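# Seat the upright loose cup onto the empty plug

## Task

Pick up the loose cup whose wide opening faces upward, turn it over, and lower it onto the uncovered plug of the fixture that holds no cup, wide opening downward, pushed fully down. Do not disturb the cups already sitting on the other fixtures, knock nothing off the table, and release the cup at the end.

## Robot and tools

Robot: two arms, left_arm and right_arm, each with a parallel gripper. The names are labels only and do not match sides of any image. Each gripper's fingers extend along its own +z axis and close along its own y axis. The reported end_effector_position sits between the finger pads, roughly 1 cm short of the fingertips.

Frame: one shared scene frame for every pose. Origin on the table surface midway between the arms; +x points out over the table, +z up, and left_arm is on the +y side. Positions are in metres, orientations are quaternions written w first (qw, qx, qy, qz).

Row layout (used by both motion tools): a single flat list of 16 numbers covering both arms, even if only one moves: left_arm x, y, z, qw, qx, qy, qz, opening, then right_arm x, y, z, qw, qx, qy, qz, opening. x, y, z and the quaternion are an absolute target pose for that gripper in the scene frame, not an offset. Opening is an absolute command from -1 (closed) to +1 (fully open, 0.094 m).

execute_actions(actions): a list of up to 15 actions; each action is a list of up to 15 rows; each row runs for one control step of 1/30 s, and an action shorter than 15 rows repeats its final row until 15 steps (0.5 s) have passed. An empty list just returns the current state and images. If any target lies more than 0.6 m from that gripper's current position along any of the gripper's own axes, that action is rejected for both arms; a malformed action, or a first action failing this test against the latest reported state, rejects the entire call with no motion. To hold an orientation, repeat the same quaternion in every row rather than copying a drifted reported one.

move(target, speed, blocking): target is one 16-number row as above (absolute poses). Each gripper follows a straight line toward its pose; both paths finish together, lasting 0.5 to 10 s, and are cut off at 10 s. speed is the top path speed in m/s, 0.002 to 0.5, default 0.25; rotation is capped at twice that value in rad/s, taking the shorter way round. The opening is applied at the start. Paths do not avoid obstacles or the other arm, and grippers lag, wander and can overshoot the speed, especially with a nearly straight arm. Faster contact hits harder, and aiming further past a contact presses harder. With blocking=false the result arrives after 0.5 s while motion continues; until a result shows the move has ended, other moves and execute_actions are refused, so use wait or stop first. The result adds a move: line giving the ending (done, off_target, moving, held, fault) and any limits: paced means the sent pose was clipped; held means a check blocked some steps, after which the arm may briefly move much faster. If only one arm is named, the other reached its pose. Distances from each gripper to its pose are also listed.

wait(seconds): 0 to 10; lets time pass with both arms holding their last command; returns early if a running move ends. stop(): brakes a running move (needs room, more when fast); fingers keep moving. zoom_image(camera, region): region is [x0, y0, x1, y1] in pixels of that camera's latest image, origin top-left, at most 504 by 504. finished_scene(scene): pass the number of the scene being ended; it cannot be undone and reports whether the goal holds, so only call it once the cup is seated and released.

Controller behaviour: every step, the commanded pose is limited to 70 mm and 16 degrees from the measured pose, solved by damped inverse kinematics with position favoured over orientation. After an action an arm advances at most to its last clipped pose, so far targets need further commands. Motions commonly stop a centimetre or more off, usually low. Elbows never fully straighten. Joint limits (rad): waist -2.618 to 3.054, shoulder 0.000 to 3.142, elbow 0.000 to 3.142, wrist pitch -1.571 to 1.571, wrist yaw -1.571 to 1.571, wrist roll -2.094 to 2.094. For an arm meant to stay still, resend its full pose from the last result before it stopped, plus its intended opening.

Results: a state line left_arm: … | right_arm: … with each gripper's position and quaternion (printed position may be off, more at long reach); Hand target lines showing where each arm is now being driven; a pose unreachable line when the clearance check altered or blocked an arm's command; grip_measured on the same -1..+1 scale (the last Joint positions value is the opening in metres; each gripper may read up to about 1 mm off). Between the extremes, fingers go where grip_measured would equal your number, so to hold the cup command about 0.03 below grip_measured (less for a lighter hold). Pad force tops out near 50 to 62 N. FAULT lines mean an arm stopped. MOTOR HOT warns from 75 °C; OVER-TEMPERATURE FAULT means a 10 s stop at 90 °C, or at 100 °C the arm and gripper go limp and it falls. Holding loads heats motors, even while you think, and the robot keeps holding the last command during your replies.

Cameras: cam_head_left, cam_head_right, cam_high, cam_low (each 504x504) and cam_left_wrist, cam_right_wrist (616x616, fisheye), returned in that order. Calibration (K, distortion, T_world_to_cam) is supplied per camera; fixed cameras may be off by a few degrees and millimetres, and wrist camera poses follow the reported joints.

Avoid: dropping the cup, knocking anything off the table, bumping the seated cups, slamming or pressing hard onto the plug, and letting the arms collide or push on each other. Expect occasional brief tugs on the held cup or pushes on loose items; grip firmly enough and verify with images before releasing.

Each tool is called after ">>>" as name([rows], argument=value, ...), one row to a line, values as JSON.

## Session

>>> execute_actions(actions=[])

Scene clock: 0.00 s.
left_arm: end_effector_position=(+0.5297, +0.4380, +0.1516) grip_measured=+1.000 end_effector_quat_wxyz=(+0.501, -0.455, +0.735, +0.034) | right_arm: end_effector_position=(+0.6850, -0.2590, +0.2323) grip_measured=+1.000 end_effector_quat_wxyz=(+0.649, -0.138, +0.744, -0.079)
Joint positions: left_arm=[ 0.249  1.767  1.12   0.075 -0.414 -0.739  0.094] | right_arm=[ 0.256  2.293  1.859  0.288  0.095 -0.29   0.094]
Joint velocities: left_arm=[ 0.007 -0.017 -0.007  0.022  0.007 -0.066  0.   ] | right_arm=[-0.002  0.012 -0.017  0.007  0.022 -0.051  0.   ]
Hand target (left_arm): +0.531, +0.439, +0.159; +0.508, -0.455, +0.730, +0.035
Hand target (right_arm): +0.684, -0.259, +0.247; +0.659, -0.135, +0.736, -0.078
camera_calibration (this result's frames):
cam_left_wrist: T_world_to_cam=[[0.621181, -0.771136, 0.139584, -0.00666051], [-0.544327, -0.552705, -0.631051, 0.679743], [0.563775, 0.316017, -0.76308, -0.20608], [0, 0, 0, 1]] pos_world=[0.490323, 0.435686, 0.272626]
cam_right_wrist: T_world_to_cam=[[0.0502104, -0.869548, 0.491289, -0.380439], [-0.609991, -0.416201, -0.674306, 0.507777], [0.790816, -0.265825, -0.551314, -0.384989], [0, 0, 0, 1]] pos_world=[0.633297, -0.221812, 0.317053]

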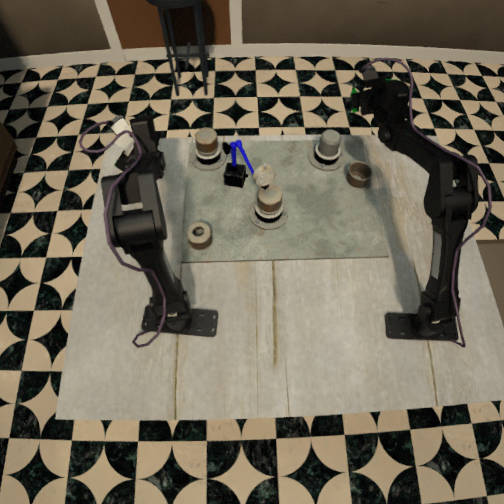

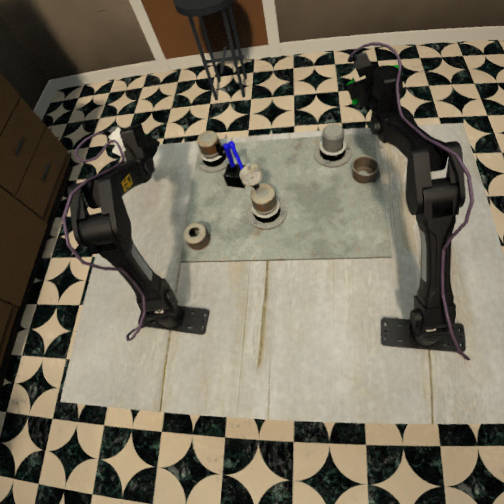

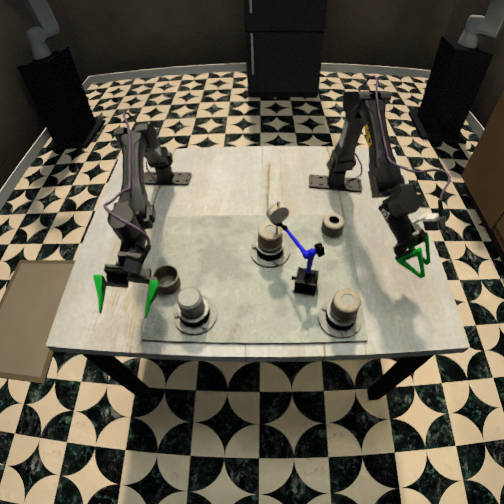

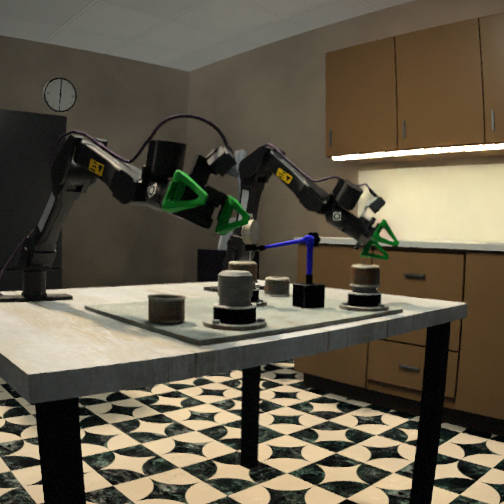

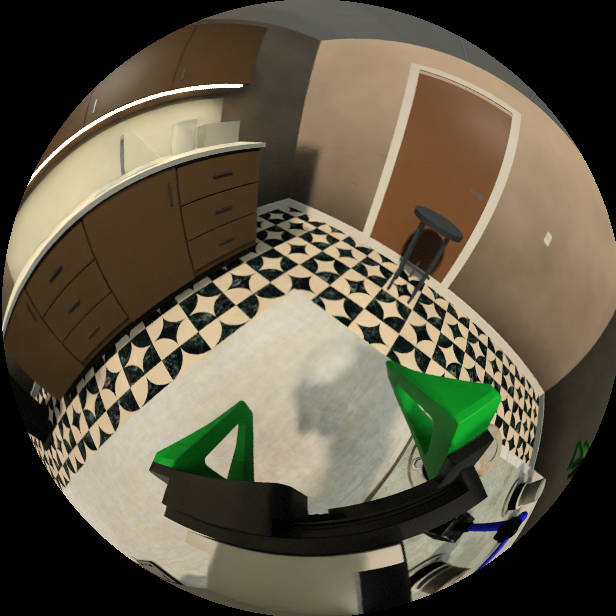

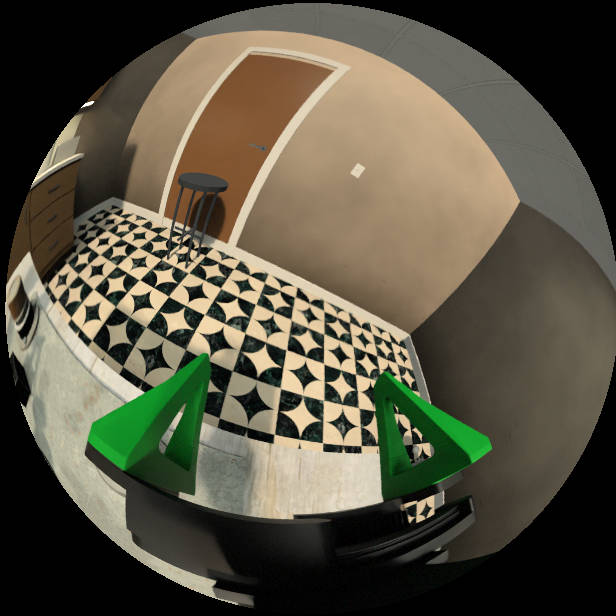

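>>> zoom_image(camera="cam_high", region=[120, 230, 260, 350])

>>> zoom_image(camera="cam_head_left", region=[280, 110, 420, 230])

Region (120, 230, 260, 350) of cam_high's 504x504 image, scaled by 3.600, with more detail than that image has; it fills the top 432 rows of this view, and the rest is white.

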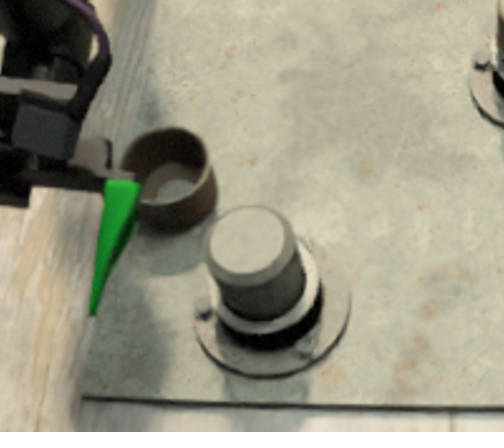

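Region (280, 110, 420, 230) of cam_head_left's 504x504 image, scaled by 3.600, with more detail than that image has; it fills the top 432 rows of this view, and the rest is white.

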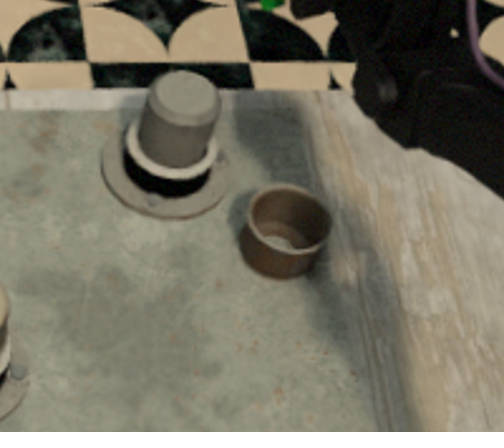

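>>> move(target=[0.531, 0.439, 0.159, 0.508, -0.455, 0.730, 0.035, 1, 0.486, -0.241, 0.15, -0.0174, -0.0906, 0.9957, -0.0016, 1.0], speed=0.35)

Scene clock: 23.13 s.
left_arm: end_effector_position=(+0.5297, +0.4380, +0.1516) grip_measured=+1.000 end_effector_quat_wxyz=(+0.501, -0.455, +0.735, +0.034) | right_arm: end_effector_position=(+0.4927, -0.2480, +0.1403) grip_measured=+1.000 end_effector_quat_wxyz=(+0.087, -0.089, +0.992, +0.014)
Joint positions: left_arm=[ 0.249  1.767  1.12   0.075 -0.414 -0.739  0.094] | right_arm=[ 0.302  2.459  2.625 -1.561 -0.007  0.028  0.094]
Joint velocities: left_arm=[-0.012  0.012 -0.017 -0.022  0.007  0.066  0.   ] | right_arm=[-0.002 -0.002  0.027  0.022 -0.037  0.007  0.   ]
Hand target (left_arm): +0.531, +0.439, +0.159; +0.508, -0.455, +0.730, +0.035
Hand target (right_arm): +0.485, -0.244, +0.149; +0.086, -0.088, +0.992, +0.021
Off the commanded pose (left_arm): 0.008 m, 1 deg.
Off the commanded pose (right_arm): 0.014 m, 12 deg.
joint sent to its limit (right arm) — the command would take joint 4 (wrist pitch) past its lower limit, so that joint was sent only as far as its limit.
move: off_target (right_arm)
camera_calibration (this result's frames):
cam_left_wrist: T_world_to_cam=[[0.621181, -0.771136, 0.139584, -0.00666051], [-0.544327, -0.552705, -0.631051, 0.679743], [0.563775, 0.316017, -0.76308, -0.20608], [0, 0, 0, 1]] pos_world=[0.490323, 0.435686, 0.272626]
cam_right_wrist: T_world_to_cam=[[0.357932, -0.928619, 0.0977279, -0.427079], [-0.877513, -0.298756, 0.375121, 0.34673], [-0.319148, -0.220026, -0.92181, 0.329513], [0, 0, 0, 1]] pos_world=[0.562289, -0.220505, 0.21542]

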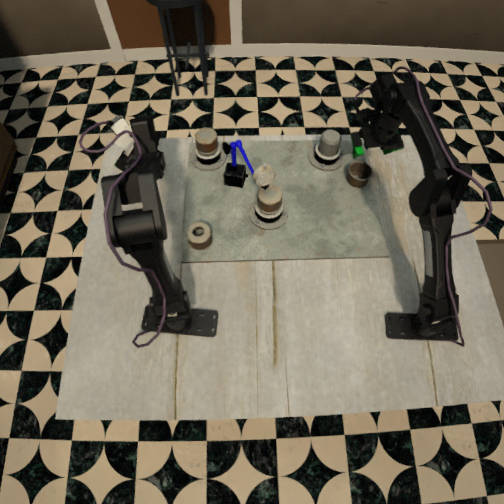

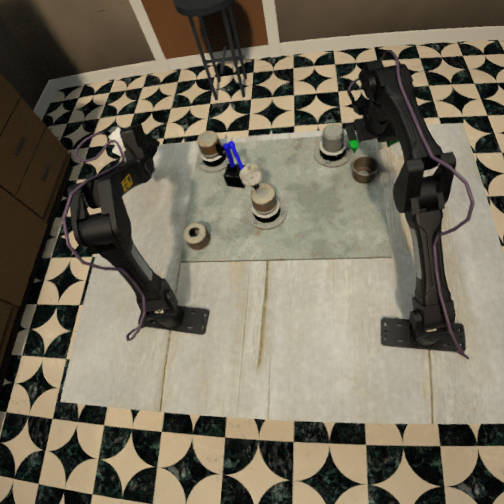

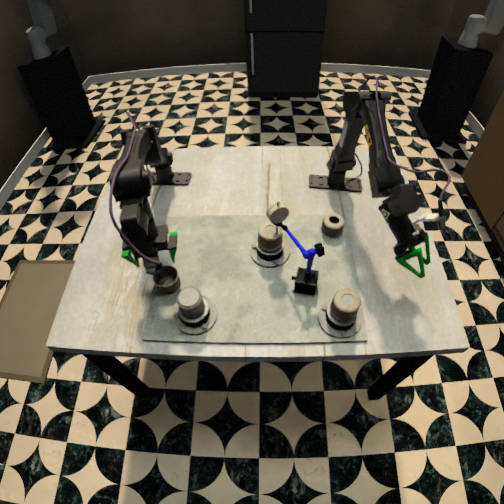

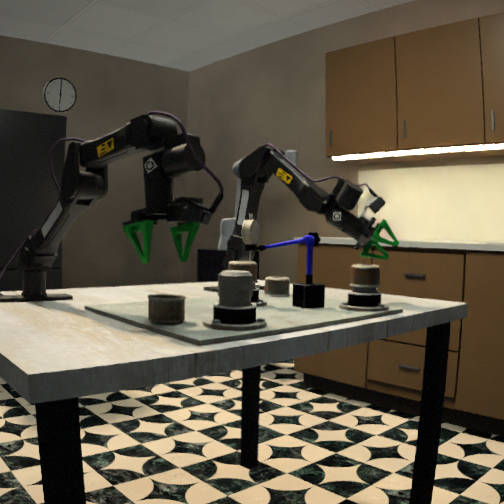

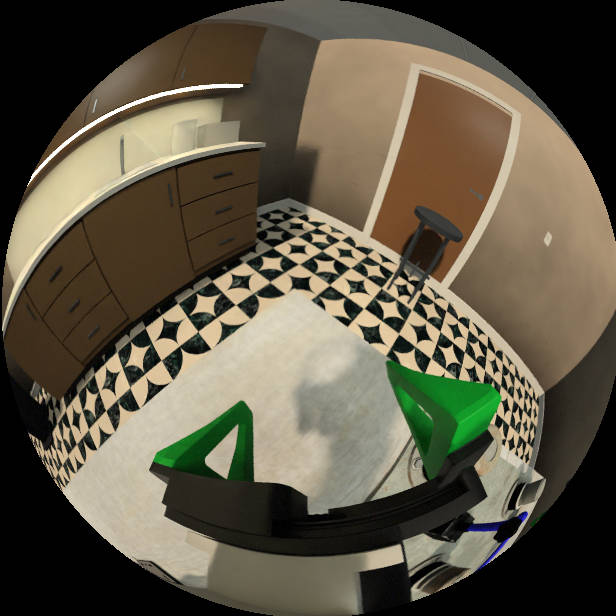

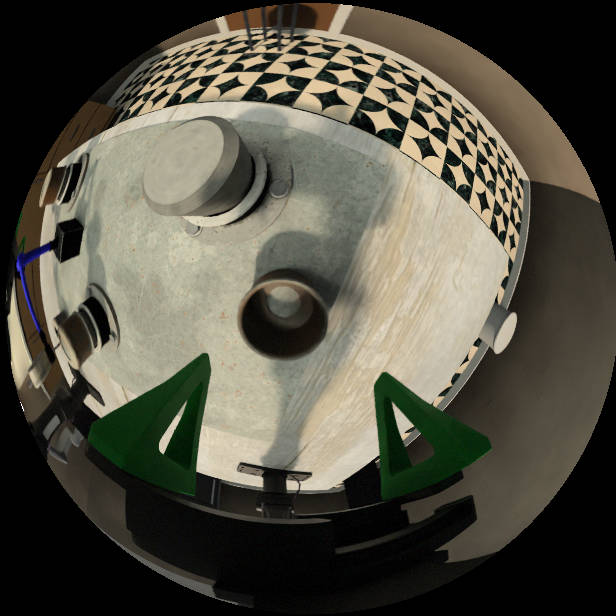

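>>> zoom_image(camera="cam_right_wrist", region=[120, 100, 400, 380])

Region (120, 100, 400, 380) of cam_right_wrist's 616x616 image, scaled by 1.800, with more detail than that image has.

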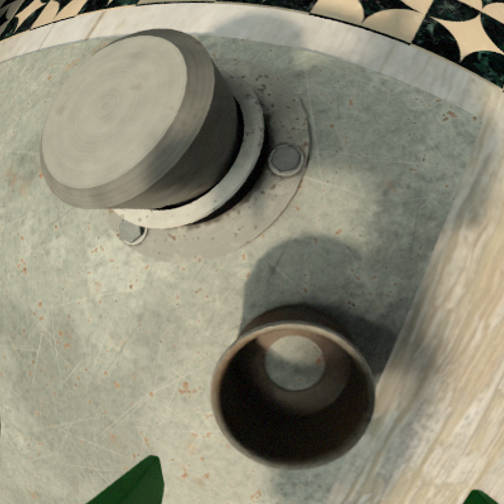

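>>> move(target=[0.531, 0.439, 0.159, 0.508, -0.455, 0.730, 0.035, 1, 0.484, -0.233, 0.042, -0.0348, -0.0906, 0.9953, -0.0032, 1.0], speed=0.15)

Scene clock: 28.40 s.
left_arm: end_effector_position=(+0.5297, +0.4380, +0.1516) grip_measured=+1.000 end_effector_quat_wxyz=(+0.501, -0.455, +0.735, +0.034) | right_arm: end_effector_position=(+0.4819, -0.2368, +0.0298) grip_measured=+1.000 end_effector_quat_wxyz=(-0.028, -0.089, +0.996, +0.001)
Joint positions: left_arm=[ 0.249  1.767  1.12   0.075 -0.414 -0.739  0.094] | right_arm=[ 0.328  2.69   2.625 -1.562 -0.009  0.052  0.094]
Joint velocities: left_arm=[ 0.012  0.012 -0.022  0.007 -0.051  0.051  0.   ] | right_arm=[-0.002  0.007 -0.007  0.007 -0.051  0.007  0.   ]
Hand target (left_arm): +0.531, +0.439, +0.159; +0.508, -0.455, +0.730, +0.035
Hand target (right_arm): +0.484, -0.233, +0.042; -0.017, -0.089, +0.996, +0.001
Off the commanded pose (left_arm): 0.008 m, 1 deg.
Off the commanded pose (right_arm): 0.013 m, 1 deg.
joint sent to its limit (right arm) — the command would take joint 4 (wrist pitch) past its lower limit, so that joint was sent only as far as its limit.
move: off_target (right_arm)
camera_calibration (this result's frames):
cam_left_wrist: T_world_to_cam=[[0.621181, -0.771136, 0.139584, -0.00666051], [-0.544327, -0.552705, -0.631051, 0.679743], [0.563775, 0.316017, -0.76308, -0.20608], [0, 0, 0, 1]] pos_world=[0.490323, 0.435686, 0.272626]
cam_right_wrist: T_world_to_cam=[[0.377403, -0.924287, 0.0571071, -0.409172], [-0.768245, -0.278062, 0.576611, 0.328304], [-0.517075, -0.261487, -0.81502, 0.30908], [0, 0, 0, 1]] pos_world=[0.566458, -0.206082, 0.0859693]

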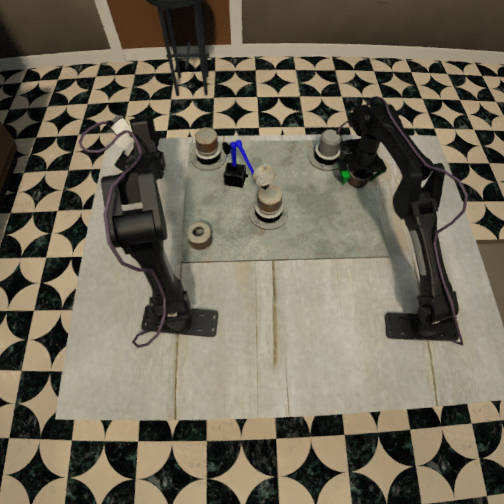

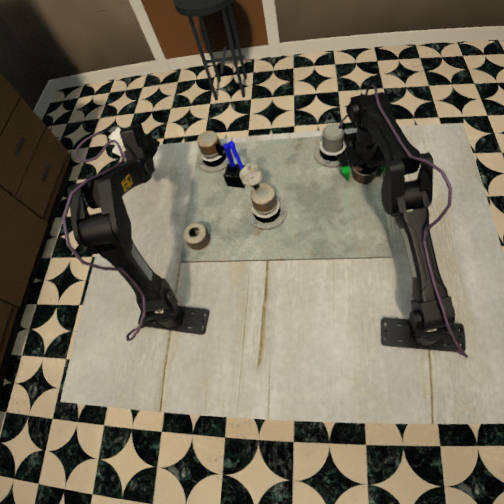

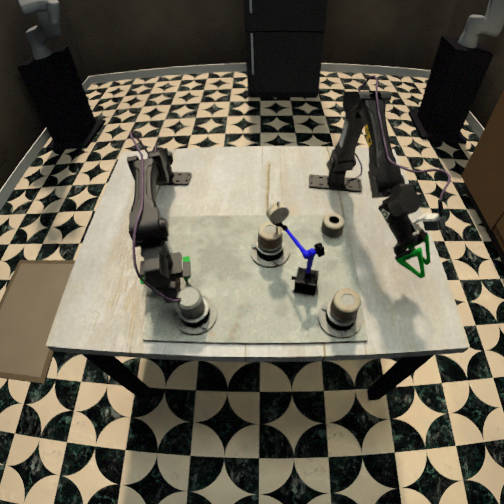

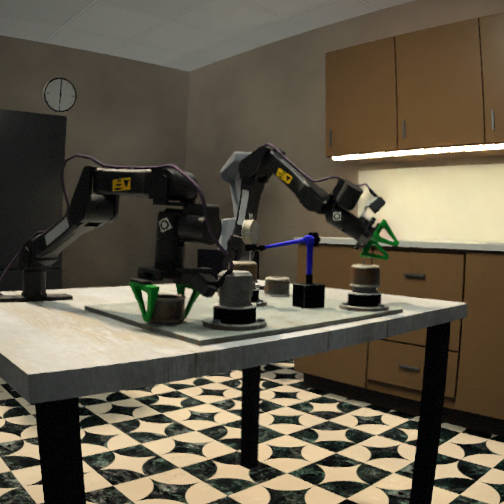

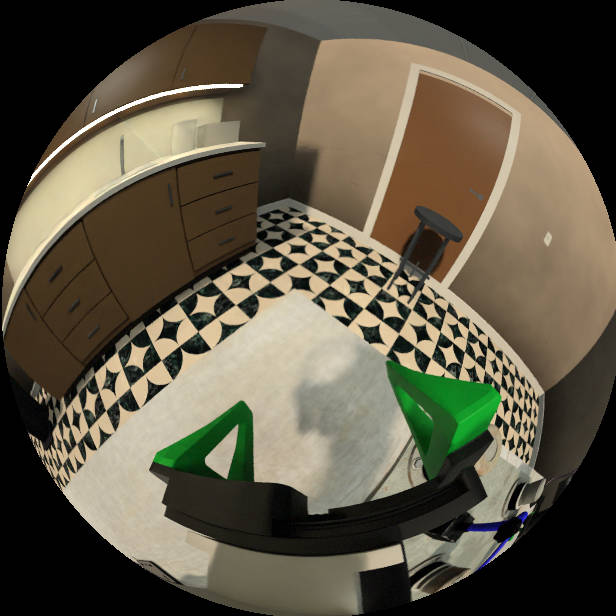

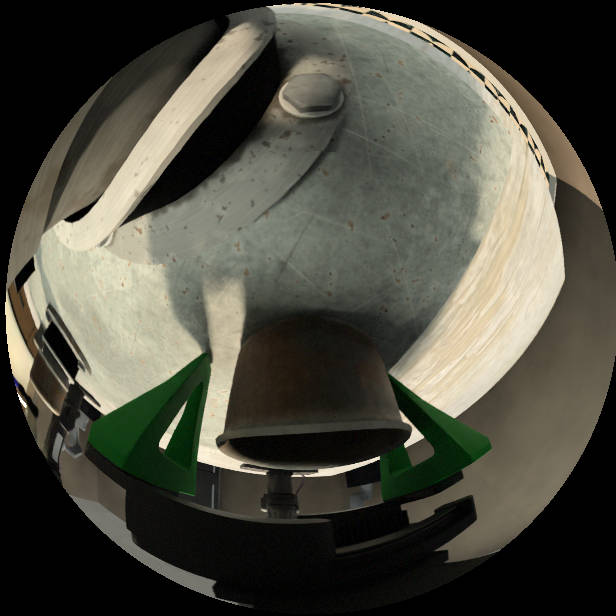

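>>> move(target=[0.531, 0.439, 0.159, 0.508, -0.455, 0.730, 0.035, 1, 0.488, -0.233, 0.042, -0.0348, -0.0906, 0.9953, -0.0032, 0.38], speed=0.05)

Scene clock: 29.83 s.
left_arm: end_effector_position=(+0.5297, +0.4380, +0.1516) grip_measured=+1.000 end_effector_quat_wxyz=(+0.501, -0.455, +0.735, +0.034) | right_arm: end_effector_position=(+0.4818, -0.2368, +0.0293) grip_measured=+0.480 end_effector_quat_wxyz=(-0.029, -0.090, +0.996, -0.000)
Joint positions: left_arm=[ 0.249  1.767  1.12   0.075 -0.414 -0.739  0.094] | right_arm=[ 0.329  2.691  2.625 -1.562 -0.008  0.052  0.07 ]
Joint velocities: left_arm=[-0.007  0.002  0.007 -0.037  0.022 -0.066  0.   ] | right_arm=[ 0.002 -0.012 -0.002  0.051 -0.051  0.007  0.   ]
Hand target (left_arm): +0.531, +0.439, +0.159; +0.508, -0.455, +0.730, +0.035
Hand target (right_arm): +0.487, -0.233, +0.042; -0.011, -0.091, +0.996, +0.000
Off the commanded pose (left_arm): 0.008 m, 1 deg.
Off the commanded pose (right_arm): 0.015 m, 1 deg.
joint sent to its limit (right arm) — the command would take joint 4 (wrist pitch) past its lower limit, so that joint was sent only as far as its limit.
move: off_target (right_arm)
camera_calibration (this result's frames):
cam_left_wrist: T_world_to_cam=[[0.621181, -0.771136, 0.139584, -0.00666051], [-0.544327, -0.552705, -0.631051, 0.679743], [0.563775, 0.316017, -0.76308, -0.20608], [0, 0, 0, 1]] pos_world=[0.490323, 0.435686, 0.272626]
cam_right_wrist: T_world_to_cam=[[0.377543, -0.92412, 0.058849, -0.409169], [-0.767826, -0.2769, 0.577728, 0.328577], [-0.517594, -0.263303, -0.814105, 0.308378], [0, 0, 0, 1]] pos_world=[0.566383, -0.205942, 0.0853032]

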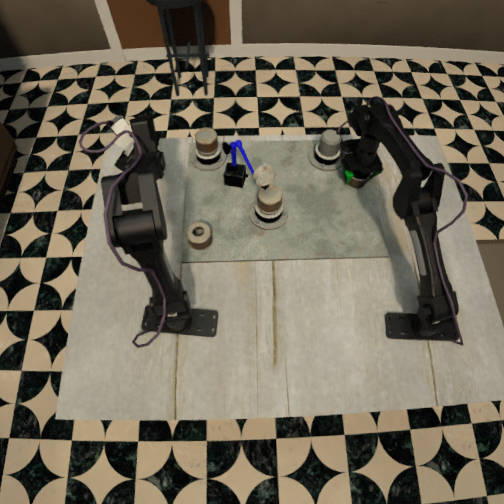

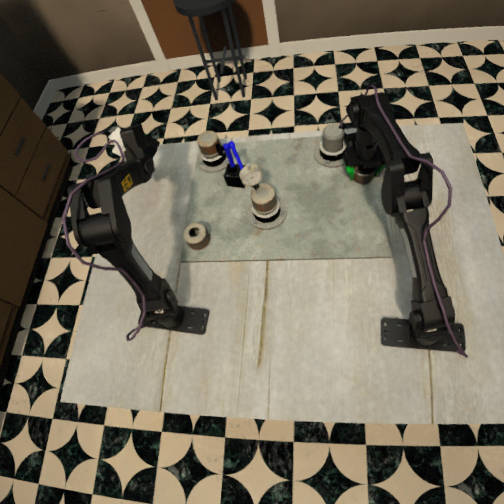

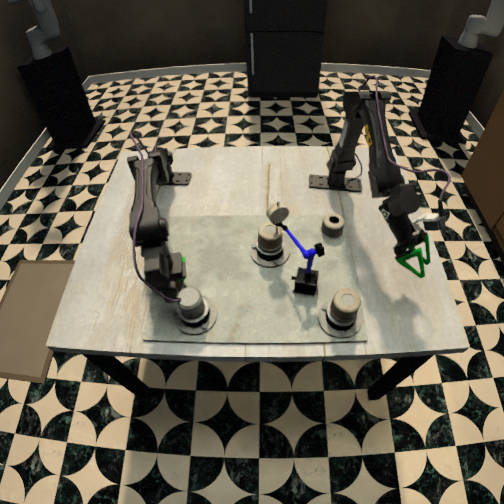

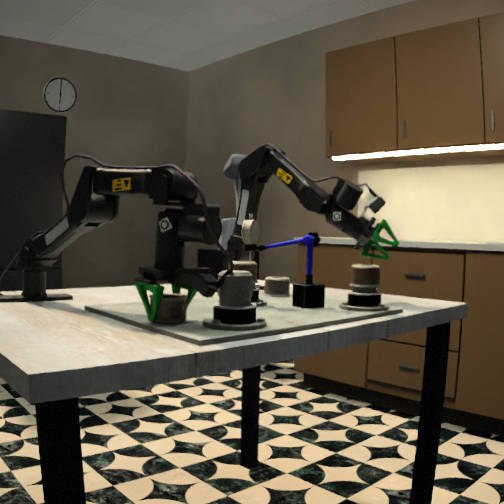

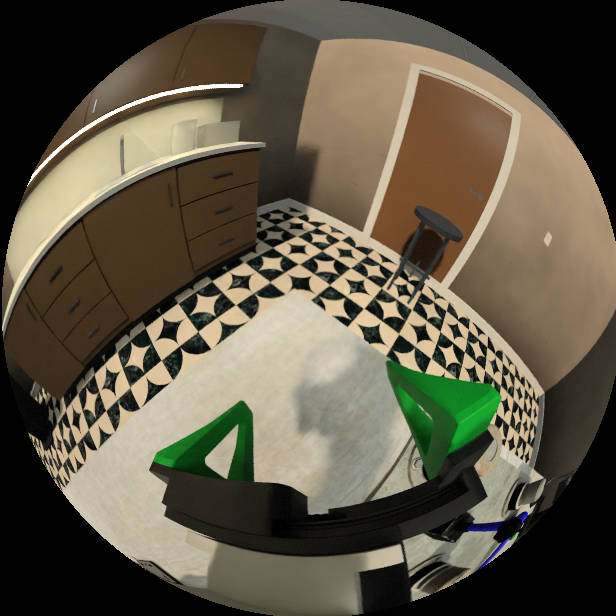

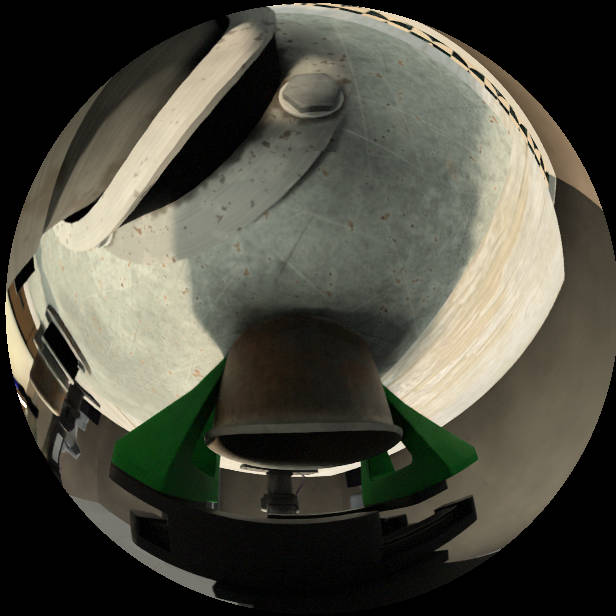

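>>> move(target=[0.531, 0.439, 0.159, 0.508, -0.455, 0.730, 0.035, 1, 0.46, -0.233, 0.11, 0.0868, -0.0955, 0.9916, 0.0084, 0.38], speed=0.2)

>>> move(target=[0.531, 0.439, 0.159, 0.508, -0.455, 0.730, 0.035, 1, 0.373, -0.216, 0.085, 0.6224, -0.1149, 0.7686, 0.0930, 0.38], speed=0.4)

Scene clock: 33.43 s.
left_arm: end_effector_position=(+0.5297, +0.4380, +0.1516) grip_measured=+1.000 end_effector_quat_wxyz=(+0.501, -0.455, +0.735, +0.034) | right_arm: end_effector_position=(+0.4551, -0.2353, +0.1029) grip_measured=+0.480 end_effector_quat_wxyz=(+0.068, -0.099, +0.993, +0.010)
Joint positions: left_arm=[ 0.249  1.767  1.12   0.075 -0.414 -0.739  0.094] | right_arm=[ 0.348  2.226  2.07  -1.277  0.001  0.053  0.07 ]
Joint velocities: left_arm=[-0.012  0.017 -0.012 -0.081  0.007  0.022  0.   ] | right_arm=[ 0.017 -0.012 -0.012 -0.066 -0.037  0.022 -0.001]
Hand target (left_arm): +0.531, +0.439, +0.159; +0.508, -0.455, +0.730, +0.035
Hand target (right_arm): +0.459, -0.233, +0.109; +0.086, -0.097, +0.992, +0.008
Off the commanded pose (left_arm): 0.008 m, 1 deg.
Off the commanded pose (right_arm): 0.009 m, 2 deg.
move: done
camera_calibration (this result's frames):
cam_left_wrist: T_world_to_cam=[[0.621181, -0.771136, 0.139584, -0.00666051], [-0.544327, -0.552705, -0.631051, 0.679743], [0.563775, 0.316017, -0.76308, -0.20608], [0, 0, 0, 1]] pos_world=[0.490323, 0.435686, 0.272626]
cam_right_wrist: T_world_to_cam=[[0.37997, -0.920013, 0.0959074, -0.406019], [-0.85713, -0.31121, 0.41046, 0.315751], [-0.347781, -0.238167, -0.906821, 0.293101], [0, 0, 0, 1]] pos_world=[0.52685, -0.205471, 0.175127]

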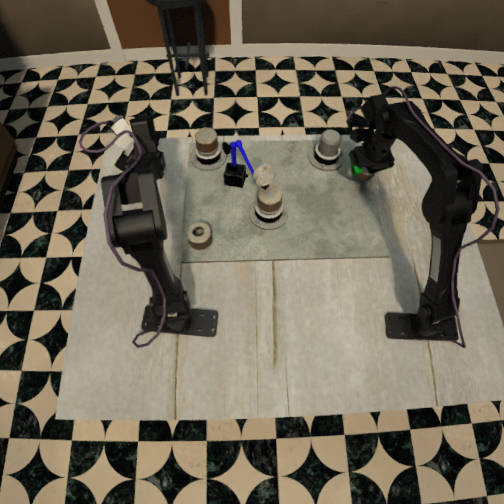

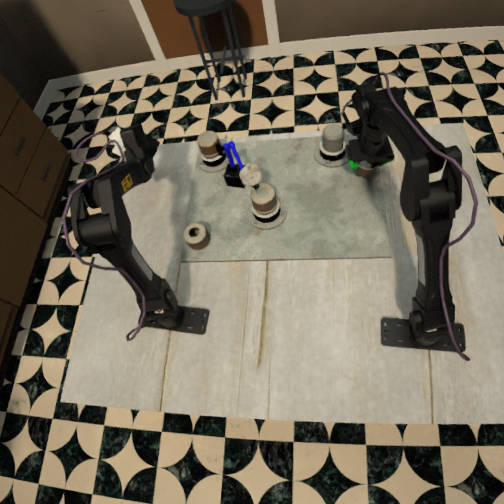

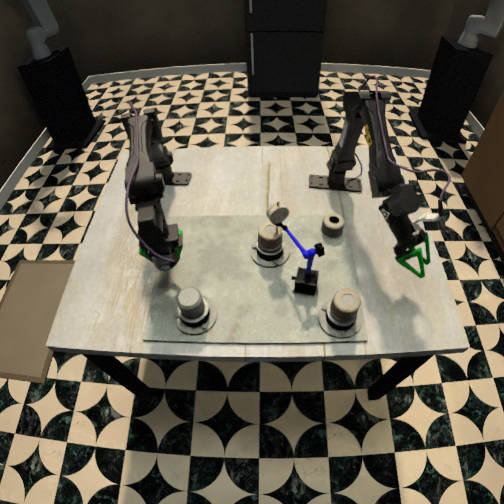

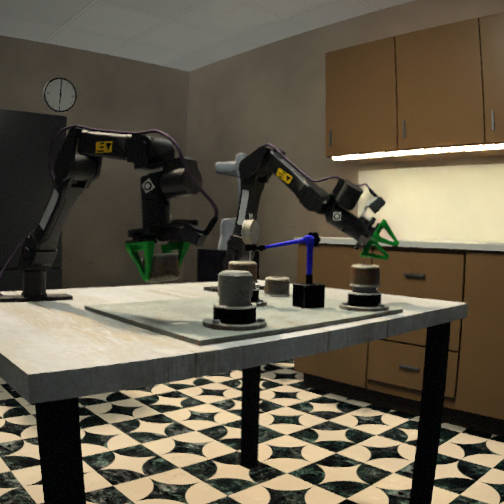

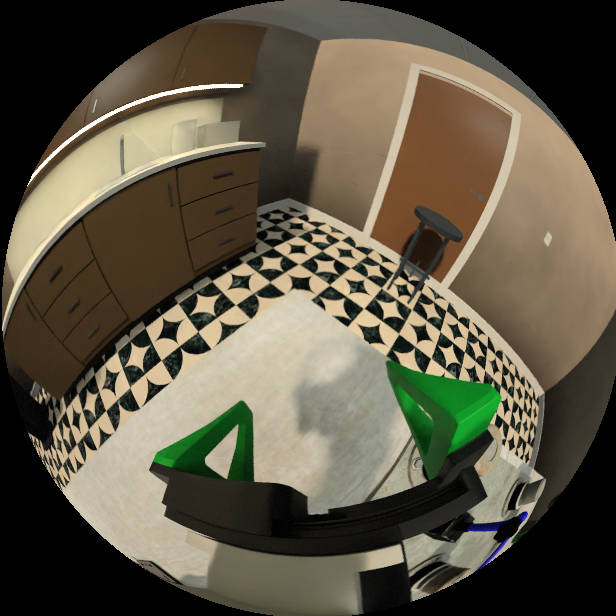

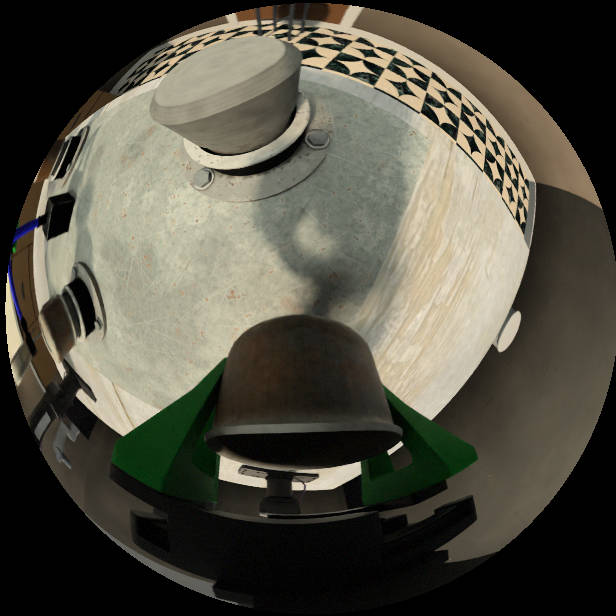

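Scene clock: 36.23 s.
left_arm: end_effector_position=(+0.5297, +0.4380, +0.1516) grip_measured=+1.000 end_effector_quat_wxyz=(+0.501, -0.455, +0.735, +0.034) | right_arm: end_effector_position=(+0.3720, -0.2185, +0.0693) grip_measured=+0.480 end_effector_quat_wxyz=(+0.597, -0.126, +0.787, +0.086)
Joint positions: left_arm=[ 0.249  1.767  1.12   0.075 -0.414 -0.739  0.094] | right_arm=[0.476 1.78  0.283 1.221 0.074 0.006 0.07 ]
Joint velocities: left_arm=[-0.002  0.007 -0.017 -0.051 -0.007  0.007  0.   ] | right_arm=[-0.007 -0.007  0.002 -0.11  -0.051 -0.051  0.   ]
Hand target (left_arm): +0.531, +0.439, +0.159; +0.508, -0.455, +0.730, +0.035
Hand target (right_arm): +0.373, -0.217, +0.084; +0.622, -0.123, +0.768, +0.087
Off the commanded pose (left_arm): 0.008 m, 1 deg.
Off the commanded pose (right_arm): 0.016 m, 4 deg.
move: off_target (right_arm); limits=paced
camera_calibration (this result's frames):
cam_left_wrist: T_world_to_cam=[[0.621181, -0.771136, 0.139584, -0.00666051], [-0.544327, -0.552705, -0.631051, 0.679743], [0.563775, 0.316017, -0.76308, -0.20608], [0, 0, 0, 1]] pos_world=[0.490323, 0.435686, 0.272626]
cam_right_wrist: T_world_to_cam=[[0.277037, -0.932991, 0.229735, -0.329588], [-0.660972, -0.358581, -0.659193, 0.254347], [0.6974, 0.0307723, -0.716021, -0.105537], [0, 0, 0, 1]] pos_world=[0.333026, -0.213051, 0.167815]

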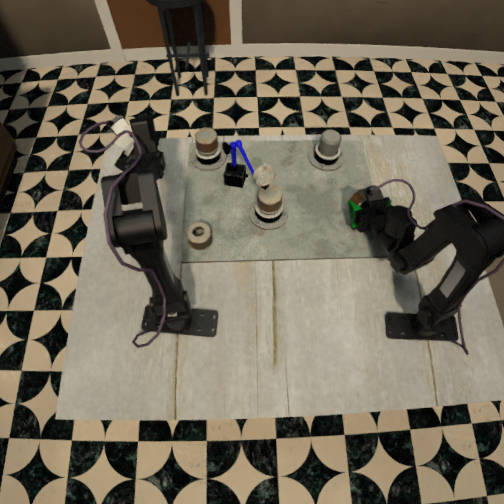

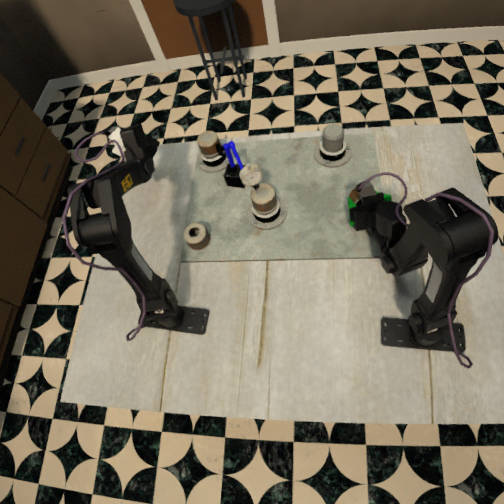

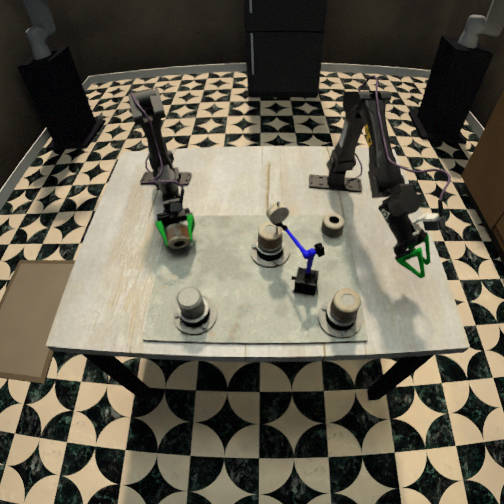

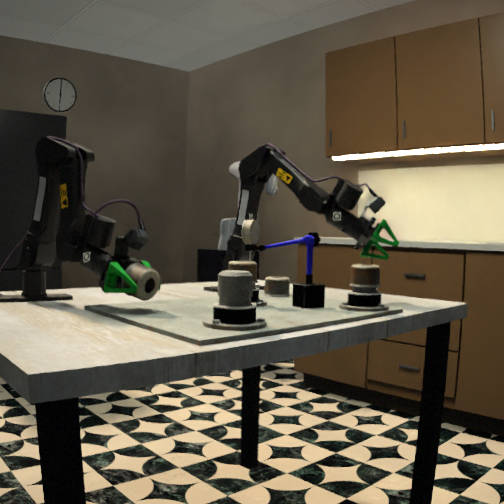

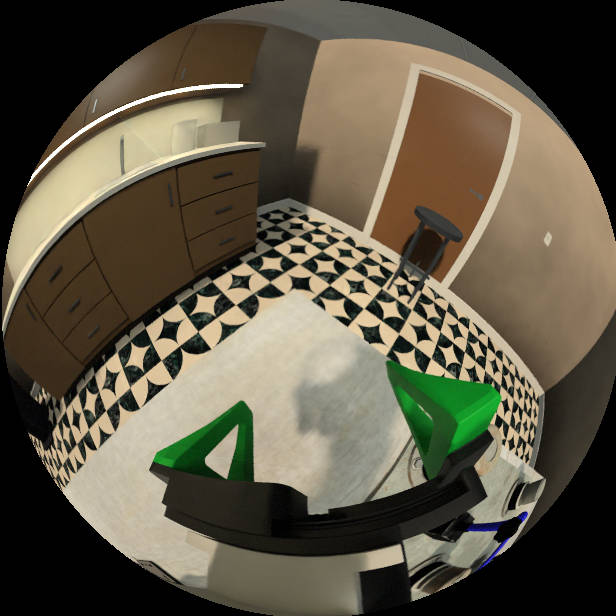

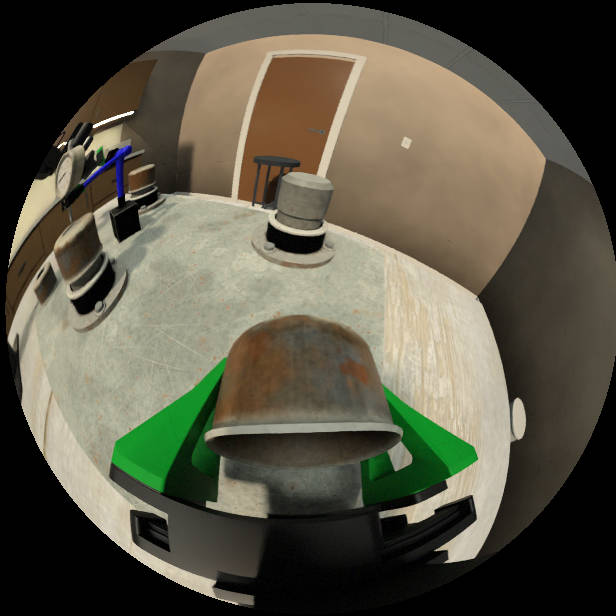

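>>> move(target=[0.531, 0.439, 0.159, 0.508, -0.455, 0.730, 0.035, 1, 0.373, -0.216, 0.062, 0.6682, -0.1090, 0.7292, 0.0999, 0.38], speed=0.08)

>>> zoom_image(camera="cam_low", region=[60, 200, 210, 330])

Scene clock: 38.67 s.
left_arm: end_effector_position=(+0.5297, +0.4380, +0.1516) grip_measured=+1.000 end_effector_quat_wxyz=(+0.501, -0.455, +0.735, +0.034) | right_arm: end_effector_position=(+0.3747, -0.2164, +0.0488) grip_measured=+0.480 end_effector_quat_wxyz=(+0.615, -0.122, +0.774, +0.088)
Joint positions: left_arm=[ 0.249  1.767  1.12   0.075 -0.414 -0.739  0.094] | right_arm=[0.484 2.013 0.283 1.498 0.087 0.007 0.07 ]
Joint velocities: left_arm=[-0.022 -0.017  0.022  0.066 -0.007  0.037  0.   ] | right_arm=[ 0.002 -0.007 -0.002  0.037 -0.037 -0.125 -0.001]
Hand target (left_arm): +0.531, +0.439, +0.159; +0.508, -0.455, +0.730, +0.035
Hand target (right_arm): +0.373, -0.216, +0.062; +0.635, -0.113, +0.758, +0.093
Off the commanded pose (left_arm): 0.008 m, 1 deg.
Off the commanded pose (right_arm): 0.013 m, 8 deg.
joint sent to its limit (right arm) — the command would take joint 4 (wrist pitch) past its upper limit, so that joint was sent only as far as its limit.
move: off_target (right_arm)
camera_calibration (this result's frames):
cam_left_wrist: T_world_to_cam=[[0.621181, -0.771136, 0.139584, -0.00666051], [-0.544327, -0.552705, -0.631051, 0.679743], [0.563775, 0.316017, -0.76308, -0.20608], [0, 0, 0, 1]] pos_world=[0.490323, 0.435686, 0.272626]
cam_right_wrist: T_world_to_cam=[[0.263012, -0.937576, 0.227543, -0.319303], [-0.634569, -0.345763, -0.691209, 0.237823], [0.726737, 0.0374049, -0.685896, -0.133221], [0, 0, 0, 1]] pos_world=[0.331712, -0.212157, 0.145665]

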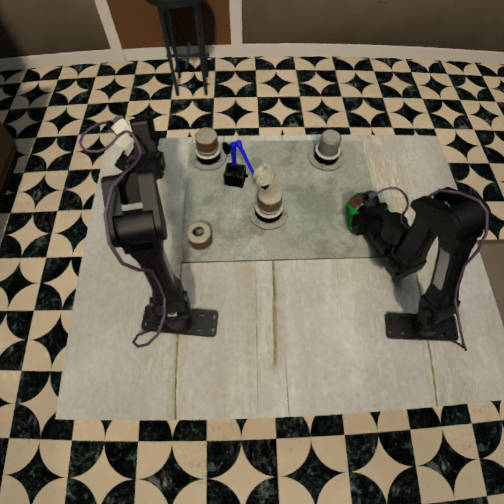

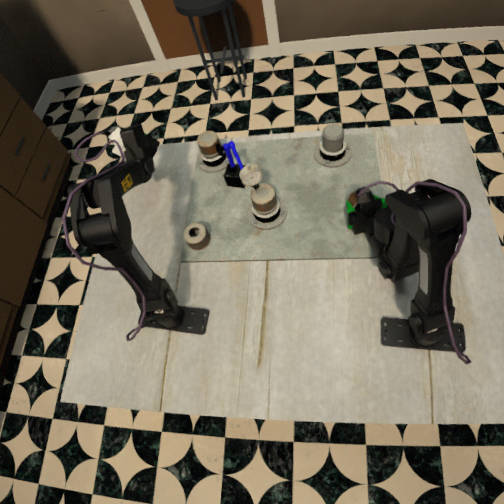

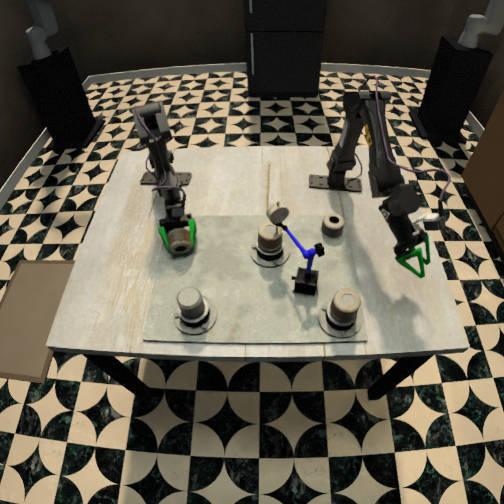

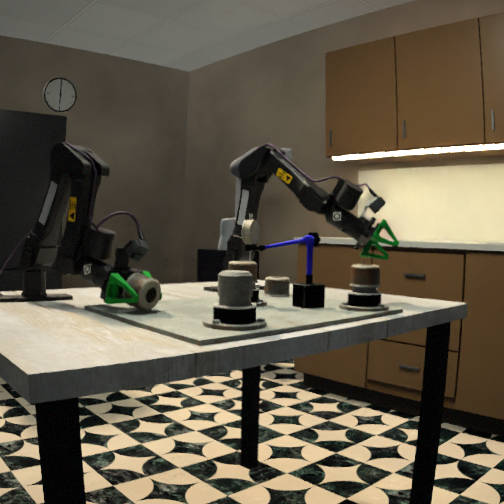

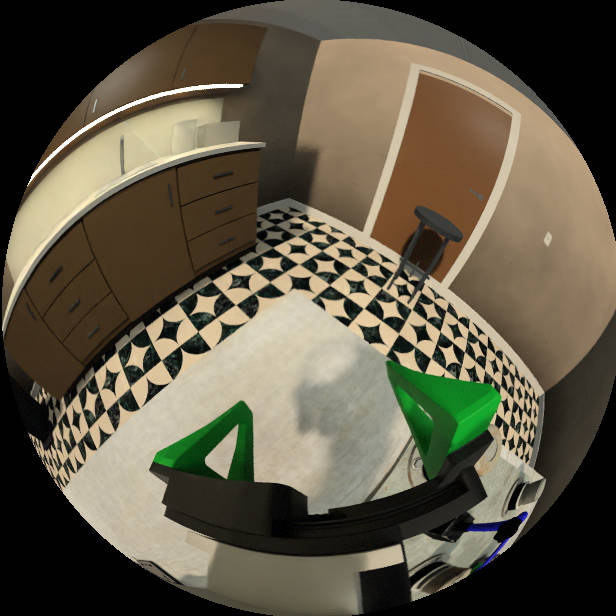

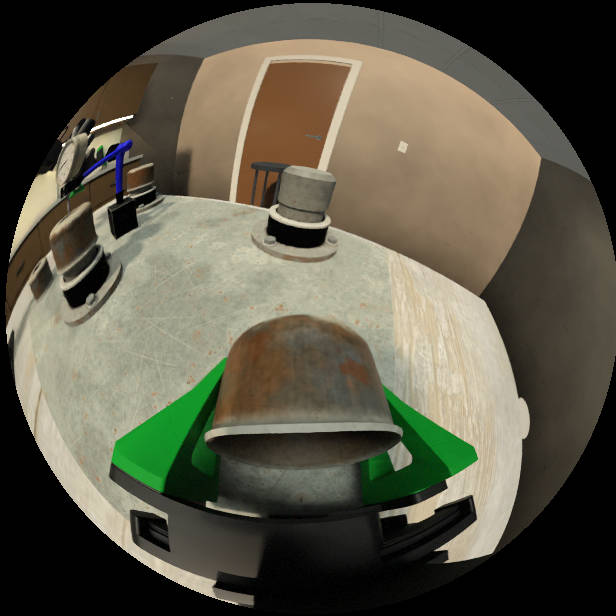

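Region (60, 200, 210, 330) of cam_low's 504x504 image, scaled by 3.360, with more detail than that image has; it fills the top 437 rows of this view, and the rest is white.

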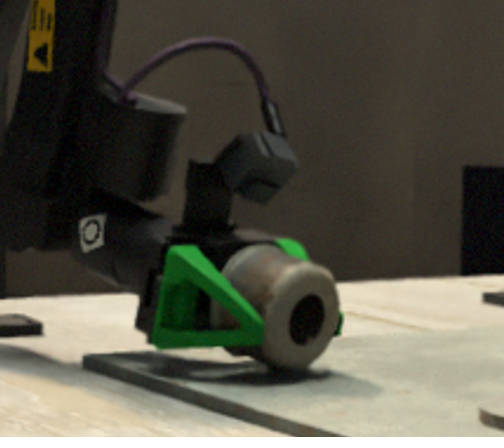

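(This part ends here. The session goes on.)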